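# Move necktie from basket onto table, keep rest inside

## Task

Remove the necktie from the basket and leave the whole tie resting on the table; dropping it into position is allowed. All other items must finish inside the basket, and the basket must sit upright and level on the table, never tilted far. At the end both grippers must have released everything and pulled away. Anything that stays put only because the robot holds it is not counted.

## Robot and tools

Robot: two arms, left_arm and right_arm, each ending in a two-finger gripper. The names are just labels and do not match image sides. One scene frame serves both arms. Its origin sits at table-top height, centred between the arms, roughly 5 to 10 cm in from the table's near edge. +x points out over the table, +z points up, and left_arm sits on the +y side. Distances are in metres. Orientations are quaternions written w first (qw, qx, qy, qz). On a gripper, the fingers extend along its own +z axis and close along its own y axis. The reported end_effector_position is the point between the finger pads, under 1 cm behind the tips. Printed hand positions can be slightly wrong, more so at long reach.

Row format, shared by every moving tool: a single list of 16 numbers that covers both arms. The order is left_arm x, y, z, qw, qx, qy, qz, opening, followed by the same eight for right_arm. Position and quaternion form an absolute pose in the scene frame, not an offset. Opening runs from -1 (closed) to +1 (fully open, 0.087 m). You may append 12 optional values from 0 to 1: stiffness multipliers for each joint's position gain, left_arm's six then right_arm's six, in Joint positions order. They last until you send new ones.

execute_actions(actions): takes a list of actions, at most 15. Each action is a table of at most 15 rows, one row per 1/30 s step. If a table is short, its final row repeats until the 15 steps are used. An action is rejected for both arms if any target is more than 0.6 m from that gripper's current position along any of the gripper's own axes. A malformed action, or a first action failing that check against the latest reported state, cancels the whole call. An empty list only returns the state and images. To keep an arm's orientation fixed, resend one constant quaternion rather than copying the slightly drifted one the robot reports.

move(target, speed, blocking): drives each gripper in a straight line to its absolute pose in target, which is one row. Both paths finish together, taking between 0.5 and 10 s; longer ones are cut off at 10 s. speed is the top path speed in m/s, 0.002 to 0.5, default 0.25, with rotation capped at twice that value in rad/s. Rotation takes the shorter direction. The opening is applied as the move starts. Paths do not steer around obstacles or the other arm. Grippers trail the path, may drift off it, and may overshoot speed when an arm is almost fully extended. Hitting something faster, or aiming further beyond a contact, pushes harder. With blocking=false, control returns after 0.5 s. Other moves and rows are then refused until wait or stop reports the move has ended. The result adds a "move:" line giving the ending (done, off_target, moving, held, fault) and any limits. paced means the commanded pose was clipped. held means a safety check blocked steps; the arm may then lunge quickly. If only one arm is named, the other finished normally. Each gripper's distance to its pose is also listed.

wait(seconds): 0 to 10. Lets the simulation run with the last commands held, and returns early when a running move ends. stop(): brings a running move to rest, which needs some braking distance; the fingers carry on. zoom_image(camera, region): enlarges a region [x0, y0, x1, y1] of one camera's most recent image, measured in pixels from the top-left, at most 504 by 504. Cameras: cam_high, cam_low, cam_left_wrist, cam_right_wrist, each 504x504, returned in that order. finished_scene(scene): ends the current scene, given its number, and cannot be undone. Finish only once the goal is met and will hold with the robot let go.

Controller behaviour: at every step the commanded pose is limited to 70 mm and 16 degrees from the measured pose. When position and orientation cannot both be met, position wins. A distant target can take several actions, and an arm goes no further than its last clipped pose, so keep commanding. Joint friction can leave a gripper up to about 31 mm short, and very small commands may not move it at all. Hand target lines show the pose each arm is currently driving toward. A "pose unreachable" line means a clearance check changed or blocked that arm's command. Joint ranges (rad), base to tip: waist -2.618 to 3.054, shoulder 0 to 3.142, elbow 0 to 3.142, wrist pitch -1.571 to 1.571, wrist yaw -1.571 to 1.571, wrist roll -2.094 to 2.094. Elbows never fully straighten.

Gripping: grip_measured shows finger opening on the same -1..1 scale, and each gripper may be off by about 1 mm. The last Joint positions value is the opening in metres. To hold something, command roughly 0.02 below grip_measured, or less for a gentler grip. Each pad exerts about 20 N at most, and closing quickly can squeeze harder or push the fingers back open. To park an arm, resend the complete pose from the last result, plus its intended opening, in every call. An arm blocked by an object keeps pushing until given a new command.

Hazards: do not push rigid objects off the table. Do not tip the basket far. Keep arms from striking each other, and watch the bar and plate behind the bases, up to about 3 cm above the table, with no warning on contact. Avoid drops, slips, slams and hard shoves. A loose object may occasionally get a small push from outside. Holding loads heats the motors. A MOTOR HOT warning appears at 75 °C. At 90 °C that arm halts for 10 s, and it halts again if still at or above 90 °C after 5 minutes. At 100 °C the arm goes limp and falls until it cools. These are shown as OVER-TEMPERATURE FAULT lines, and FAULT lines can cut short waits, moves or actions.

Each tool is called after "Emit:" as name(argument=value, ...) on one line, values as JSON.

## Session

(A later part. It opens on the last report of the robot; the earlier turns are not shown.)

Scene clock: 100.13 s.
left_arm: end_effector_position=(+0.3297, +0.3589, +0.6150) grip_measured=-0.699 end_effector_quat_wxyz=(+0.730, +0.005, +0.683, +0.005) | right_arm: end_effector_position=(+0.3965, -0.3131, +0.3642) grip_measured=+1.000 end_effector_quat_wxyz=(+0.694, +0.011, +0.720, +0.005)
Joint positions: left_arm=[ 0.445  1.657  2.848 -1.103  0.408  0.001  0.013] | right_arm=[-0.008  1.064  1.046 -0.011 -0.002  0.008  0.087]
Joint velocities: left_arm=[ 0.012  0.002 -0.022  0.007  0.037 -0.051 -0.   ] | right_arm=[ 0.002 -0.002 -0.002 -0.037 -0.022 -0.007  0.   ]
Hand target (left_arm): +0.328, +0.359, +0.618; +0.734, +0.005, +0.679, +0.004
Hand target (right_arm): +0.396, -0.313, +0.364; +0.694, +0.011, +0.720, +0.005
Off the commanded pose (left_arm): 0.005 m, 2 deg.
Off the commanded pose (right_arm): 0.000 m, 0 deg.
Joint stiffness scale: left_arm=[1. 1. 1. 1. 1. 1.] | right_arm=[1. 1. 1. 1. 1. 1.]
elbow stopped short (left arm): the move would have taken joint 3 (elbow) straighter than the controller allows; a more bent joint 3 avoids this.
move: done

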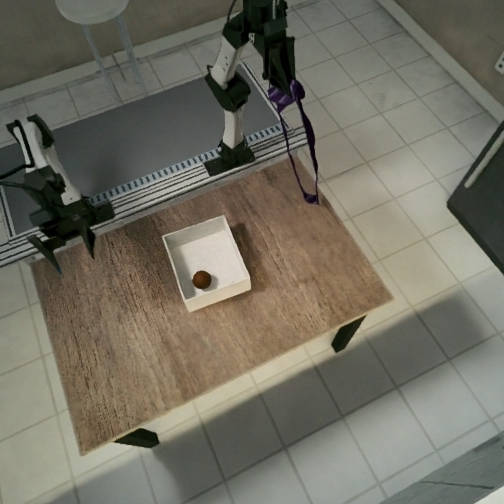

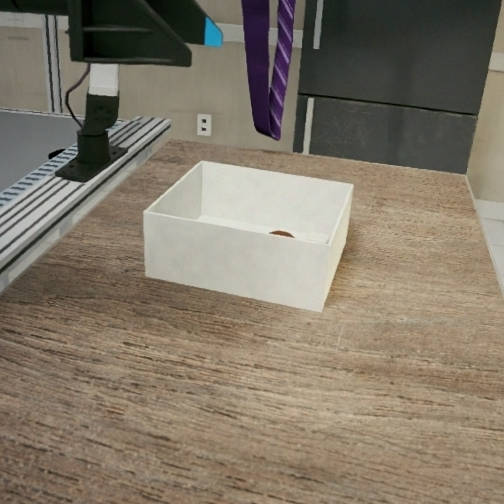

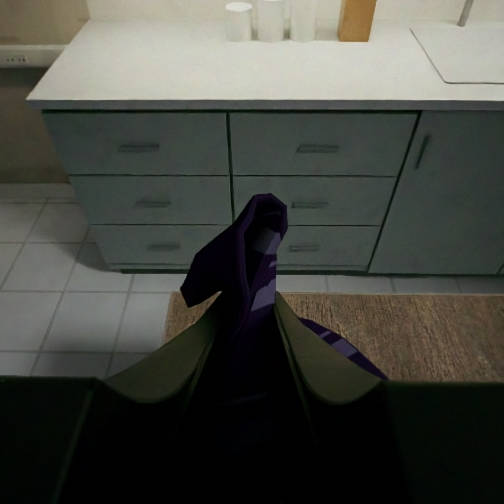

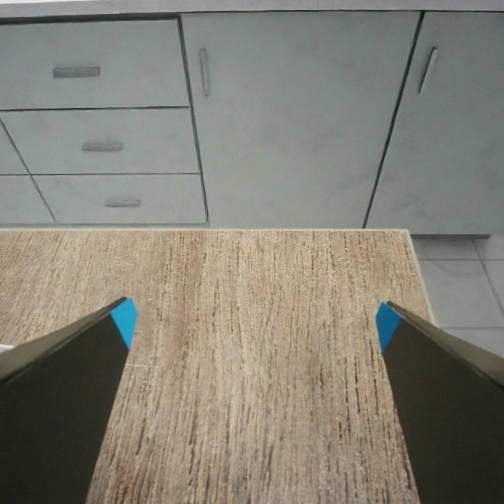

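Emit:
move(target=[0.23,0.31,0.60,0.72,0,0.69,0,-0.8,0.3965,-0.3131,0.3642,0.694,0.011,0.72,0.005,1], speed=0.1)

Emit:
move(target=[0.36,0.31,0.35,0.5,0,0.866,0,-0.8,0.3965,-0.3131,0.3642,0.694,0.011,0.72,0.005,1], speed=0.12)

Scene clock: 113.50 s.
left_arm: end_effector_position=(+0.2301, +0.3101, +0.6070) grip_measured=-0.699 end_effector_quat_wxyz=(+0.729, -0.000, +0.685, +0.002) | right_arm: end_effector_position=(+0.3965, -0.3131, +0.3642) grip_measured=+1.000 end_effector_quat_wxyz=(+0.694, +0.011, +0.720, +0.005)
Joint positions: left_arm=[ 0.318  1.276  2.509 -1.154  0.279  0.001  0.013] | right_arm=[-0.008  1.064  1.046 -0.011 -0.002  0.008  0.087]
Joint velocities: left_arm=[-0.017 -0.002 -0.002 -0.022 -0.007 -0.007  0.   ] | right_arm=[-0.002 -0.007 -0.017 -0.037  0.022 -0.066  0.   ]
Hand target (left_arm): +0.231, +0.309, +0.601; +0.722, -0.001, +0.692, -0.001
Hand target (right_arm): +0.396, -0.313, +0.364; +0.694, +0.011, +0.720, +0.005
Off the commanded pose (left_arm): 0.007 m, 1 deg.
Off the commanded pose (right_arm): 0.000 m, 0 deg.
Joint stiffness scale: left_arm=[1. 1. 1. 1. 1. 1.] | right_arm=[1. 1. 1. 1. 1. 1.]
move: done

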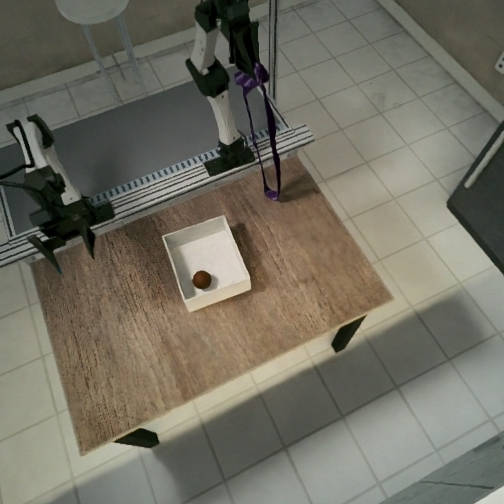

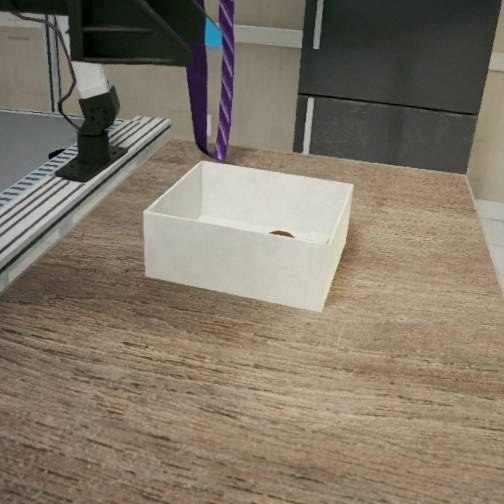

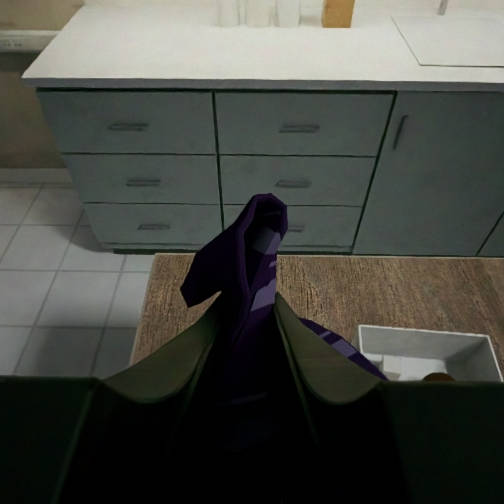

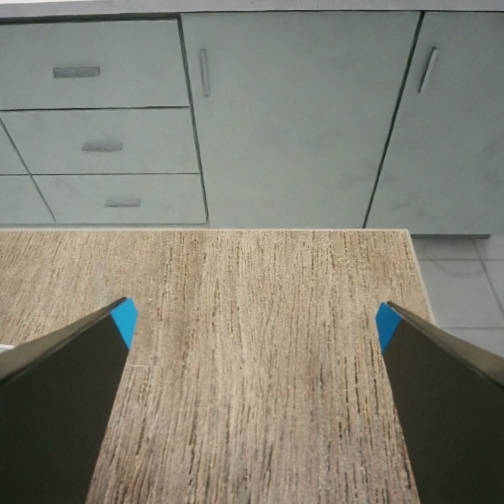

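Scene clock: 116.40 s.
left_arm: end_effector_position=(+0.3598, +0.3142, +0.3566) grip_measured=-0.699 end_effector_quat_wxyz=(+0.504, -0.012, +0.864, -0.004) | right_arm: end_effector_position=(+0.3965, -0.3131, +0.3642) grip_measured=+1.000 end_effector_quat_wxyz=(+0.694, +0.011, +0.720, +0.005)
Joint positions: left_arm=[ 0.128  1.27   1.605 -0.837  0.064  0.038  0.013] | right_arm=[-0.008  1.064  1.046 -0.011 -0.002  0.008  0.087]
Joint velocities: left_arm=[-0.007 -0.022 -0.012  0.007  0.007  0.007  0.   ] | right_arm=[-0.012 -0.002 -0.012  0.022  0.007  0.007  0.   ]
Hand target (left_arm): +0.364, +0.312, +0.350; +0.501, -0.005, +0.866, -0.003
Hand target (right_arm): +0.396, -0.313, +0.364; +0.694, +0.011, +0.720, +0.005
Off the commanded pose (left_arm): 0.008 m, 1 deg.
Off the commanded pose (right_arm): 0.000 m, 0 deg.
Joint stiffness scale: left_arm=[1. 1. 1. 1. 1. 1.] | right_arm=[1. 1. 1. 1. 1. 1.]
move: done

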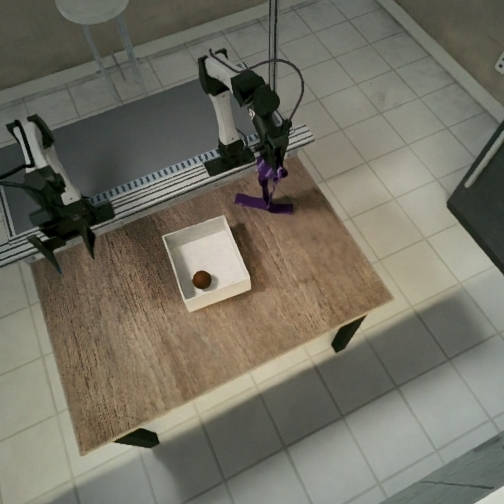

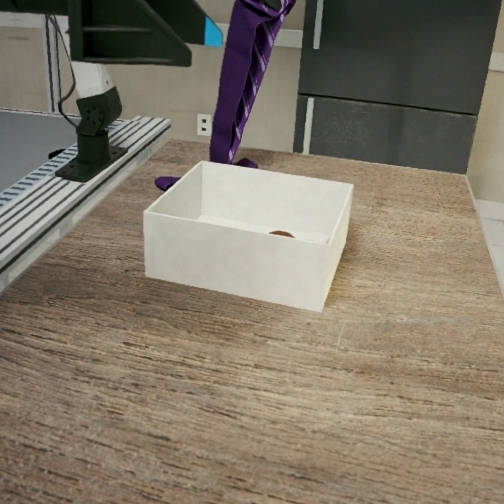

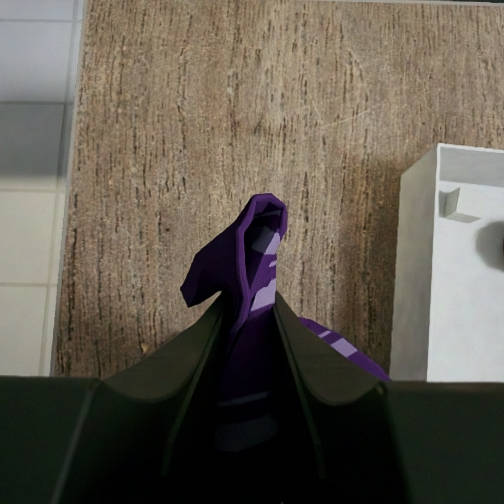

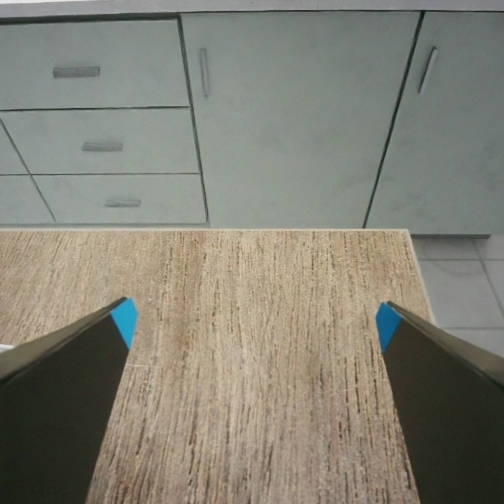

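Emit:
move(target=[0.53,0.29,0.08,0.34,0,0.94,0,-0.8,0.3965,-0.3131,0.3642,0.694,0.011,0.72,0.005,1], speed=0.12)

Scene clock: 124.10 s.
left_arm: end_effector_position=(+0.5235, +0.2975, +0.0706) grip_measured=-0.699 end_effector_quat_wxyz=(+0.327, -0.005, +0.945, -0.000) | right_arm: end_effector_position=(+0.3965, -0.3131, +0.3642) grip_measured=+1.000 end_effector_quat_wxyz=(+0.694, +0.011, +0.720, +0.005)
Joint positions: left_arm=[ 0.055  2.084  1.601 -0.408 -0.009  0.018  0.013] | right_arm=[-0.008  1.064  1.046 -0.011 -0.002  0.008  0.087]
Joint velocities: left_arm=[-0.002 -0.027 -0.012 -0.007  0.007  0.022  0.001] | right_arm=[-0.017 -0.017 -0.007 -0.007  0.007 -0.081  0.   ]
Hand target (left_arm): +0.532, +0.291, +0.078; +0.340, -0.003, +0.940, -0.001
Hand target (right_arm): +0.396, -0.313, +0.364; +0.694, +0.011, +0.720, +0.005
Off the commanded pose (left_arm): 0.014 m, 2 deg.
Off the commanded pose (right_arm): 0.000 m, 0 deg.
Joint stiffness scale: left_arm=[1. 1. 1. 1. 1. 1.] | right_arm=[1. 1. 1. 1. 1. 1.]
move: off_target (left_arm)

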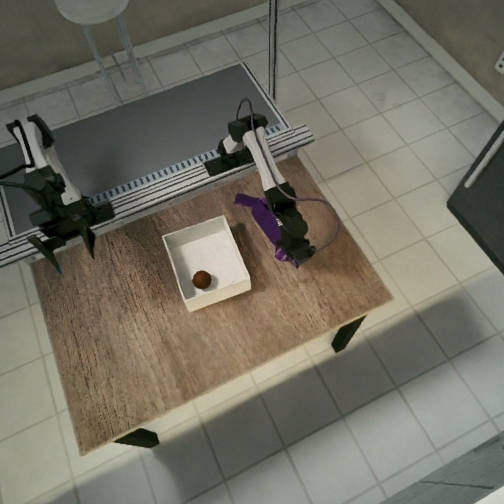

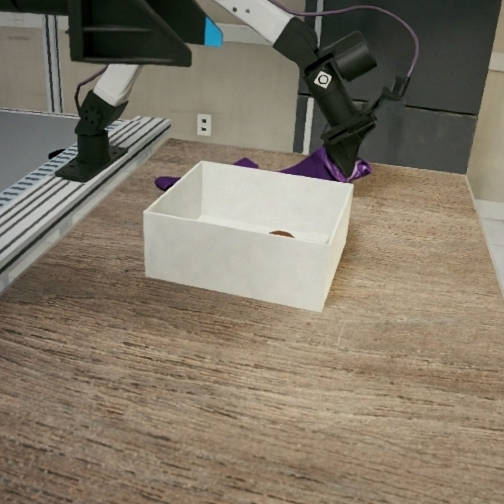

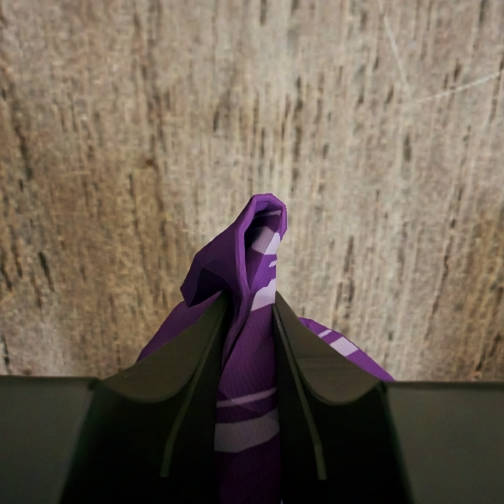

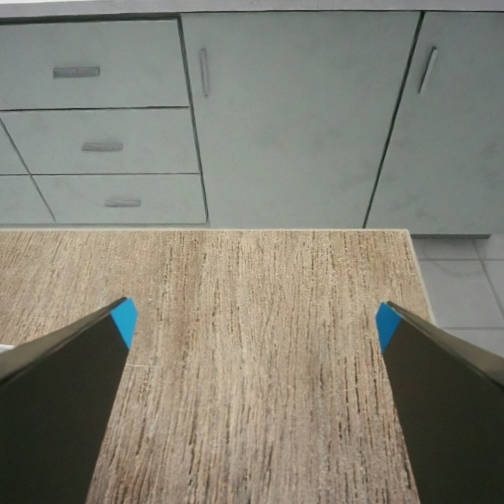

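Interesting—reach is better this way. Release and retreat.

Emit:
execute_actions(actions=[[[0.53,0.29,0.06,0.34,0,0.94,0,-0.4,0.3965,-0.3131,0.3642,0.694,0.011,0.72,0.005,1]],[[0.53,0.29,0.06,0.34,0,0.94,0,0.3,0.3965,-0.3131,0.3642,0.694,0.011,0.72,0.005,1]],[[0.53,0.29,0.06,0.34,0,0.94,0,1,0.3965,-0.3131,0.3642,0.694,0.011,0.72,0.005,1]]])

Emit:
move(target=[0.45,0.30,0.3,0.5,0,0.866,0,1,0.3965,-0.3131,0.3642,0.694,0.011,0.72,0.005,1], speed=0.2)

Scene clock: 131.50 s.
left_arm: end_effector_position=(+0.5357, +0.2980, +0.0762) grip_measured=+0.994 end_effector_quat_wxyz=(+0.354, -0.006, +0.935, +0.001) | right_arm: end_effector_position=(+0.3965, -0.3131, +0.3642) grip_measured=+1.000 end_effector_quat_wxyz=(+0.694, +0.011, +0.720, +0.005)
Joint positions: left_arm=[ 0.055  2.084  1.593 -0.342 -0.01   0.018  0.087] | right_arm=[-0.008  1.064  1.046 -0.011 -0.002  0.008  0.087]
Joint velocities: left_arm=[-0.007 -0.022 -0.022  0.007 -0.037 -0.037  0.001] | right_arm=[-0.017  0.002  0.012  0.022  0.081  0.066  0.   ]
Hand target (left_arm): +0.530, +0.290, +0.060; +0.340, -0.000, +0.940, +0.000
Hand target (right_arm): +0.396, -0.313, +0.364; +0.694, +0.011, +0.720, +0.005
Off the commanded pose (left_arm): 0.019 m, 2 deg.
Off the commanded pose (right_arm): 0.000 m, 0 deg.
Joint stiffness scale: left_arm=[1. 1. 1. 1. 1. 1.] | right_arm=[1. 1. 1. 1. 1. 1.]

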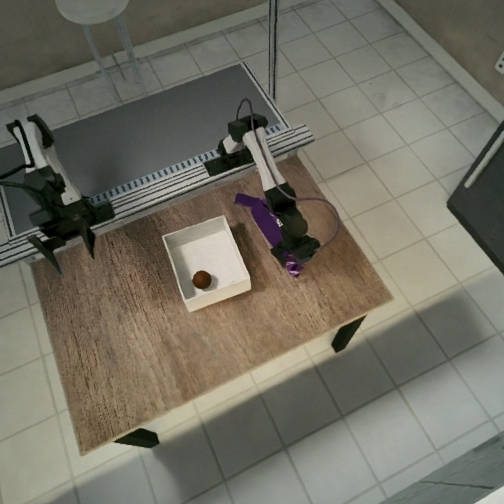

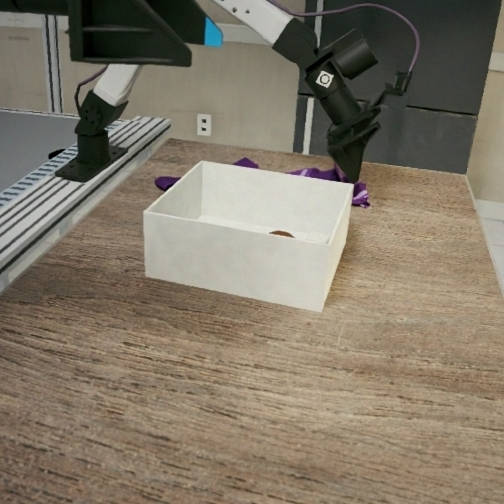

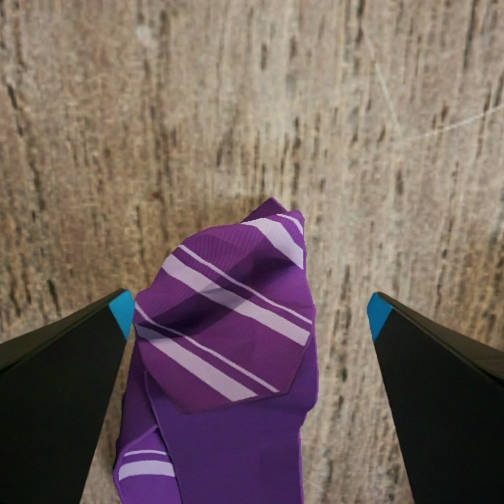

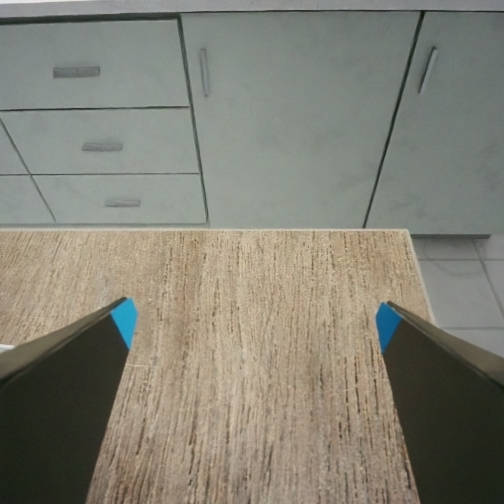

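Scene clock: 133.30 s.
left_arm: end_effector_position=(+0.4503, +0.2994, +0.2933) grip_measured=+0.994 end_effector_quat_wxyz=(+0.496, -0.002, +0.868, +0.001) | right_arm: end_effector_position=(+0.3965, -0.3131, +0.3642) grip_measured=+1.000 end_effector_quat_wxyz=(+0.694, +0.011, +0.720, +0.005)
Joint positions: left_arm=[ 0.055  1.508  1.537 -0.548  0.001  0.025  0.087] | right_arm=[-0.008  1.064  1.046 -0.011 -0.002  0.008  0.087]
Joint velocities: left_arm=[-0.017 -0.002  0.002 -0.007 -0.022 -0.022  0.001] | right_arm=[-0.002 -0.012  0.012 -0.022 -0.022 -0.051  0.   ]
Hand target (left_arm): +0.448, +0.299, +0.302; +0.500, +0.002, +0.866, -0.000
Hand target (right_arm): +0.396, -0.313, +0.364; +0.694, +0.011, +0.720, +0.005
Off the commanded pose (left_arm): 0.007 m, 1 deg.
Off the commanded pose (right_arm): 0.000 m, 0 deg.
Joint stiffness scale: left_arm=[1. 1. 1. 1. 1. 1.] | right_arm=[1. 1. 1. 1. 1. 1.]
move: done

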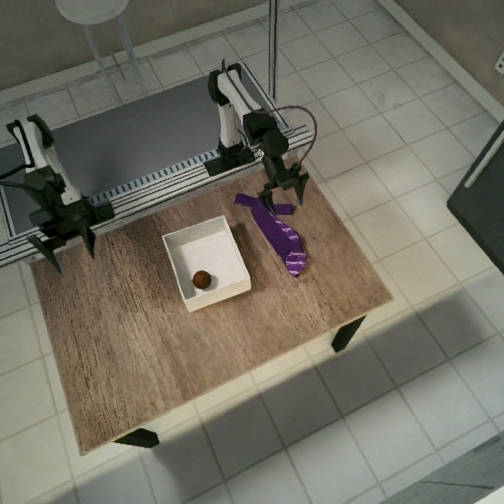

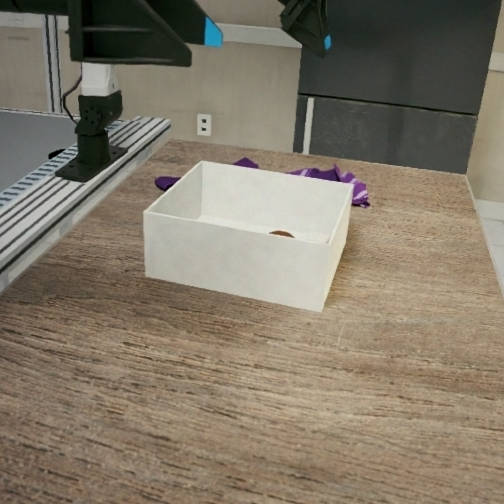

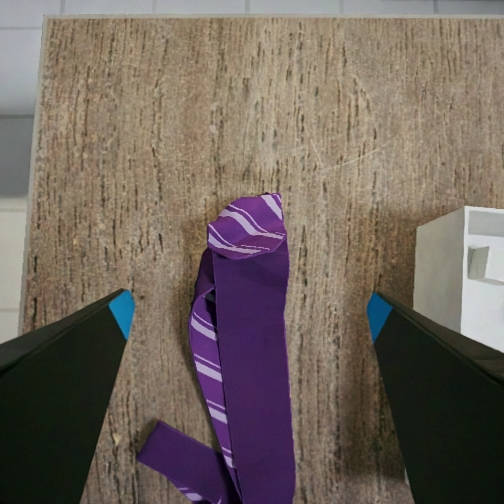

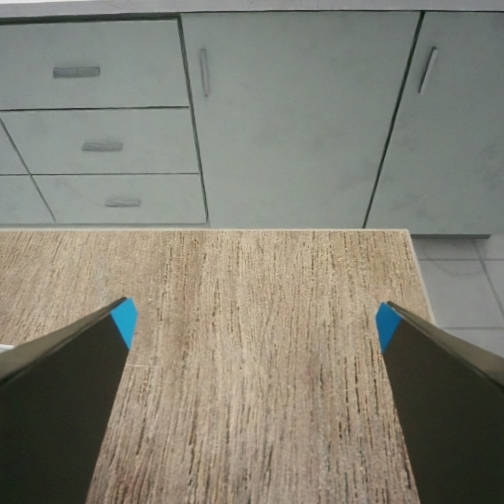

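Emit:
zoom_image(camera="cam_high", region=[150,170,350,320])

Region (150, 170, 350, 320) of cam_high's 504x504 image, scaled by 2.520, with more detail than that image has; it fills the top 378 rows of this view, and the rest is white.

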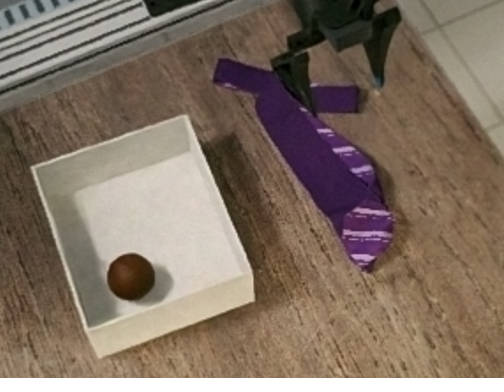

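Emit:
finished_scene(scene=1)

The scene is finished: the task was done.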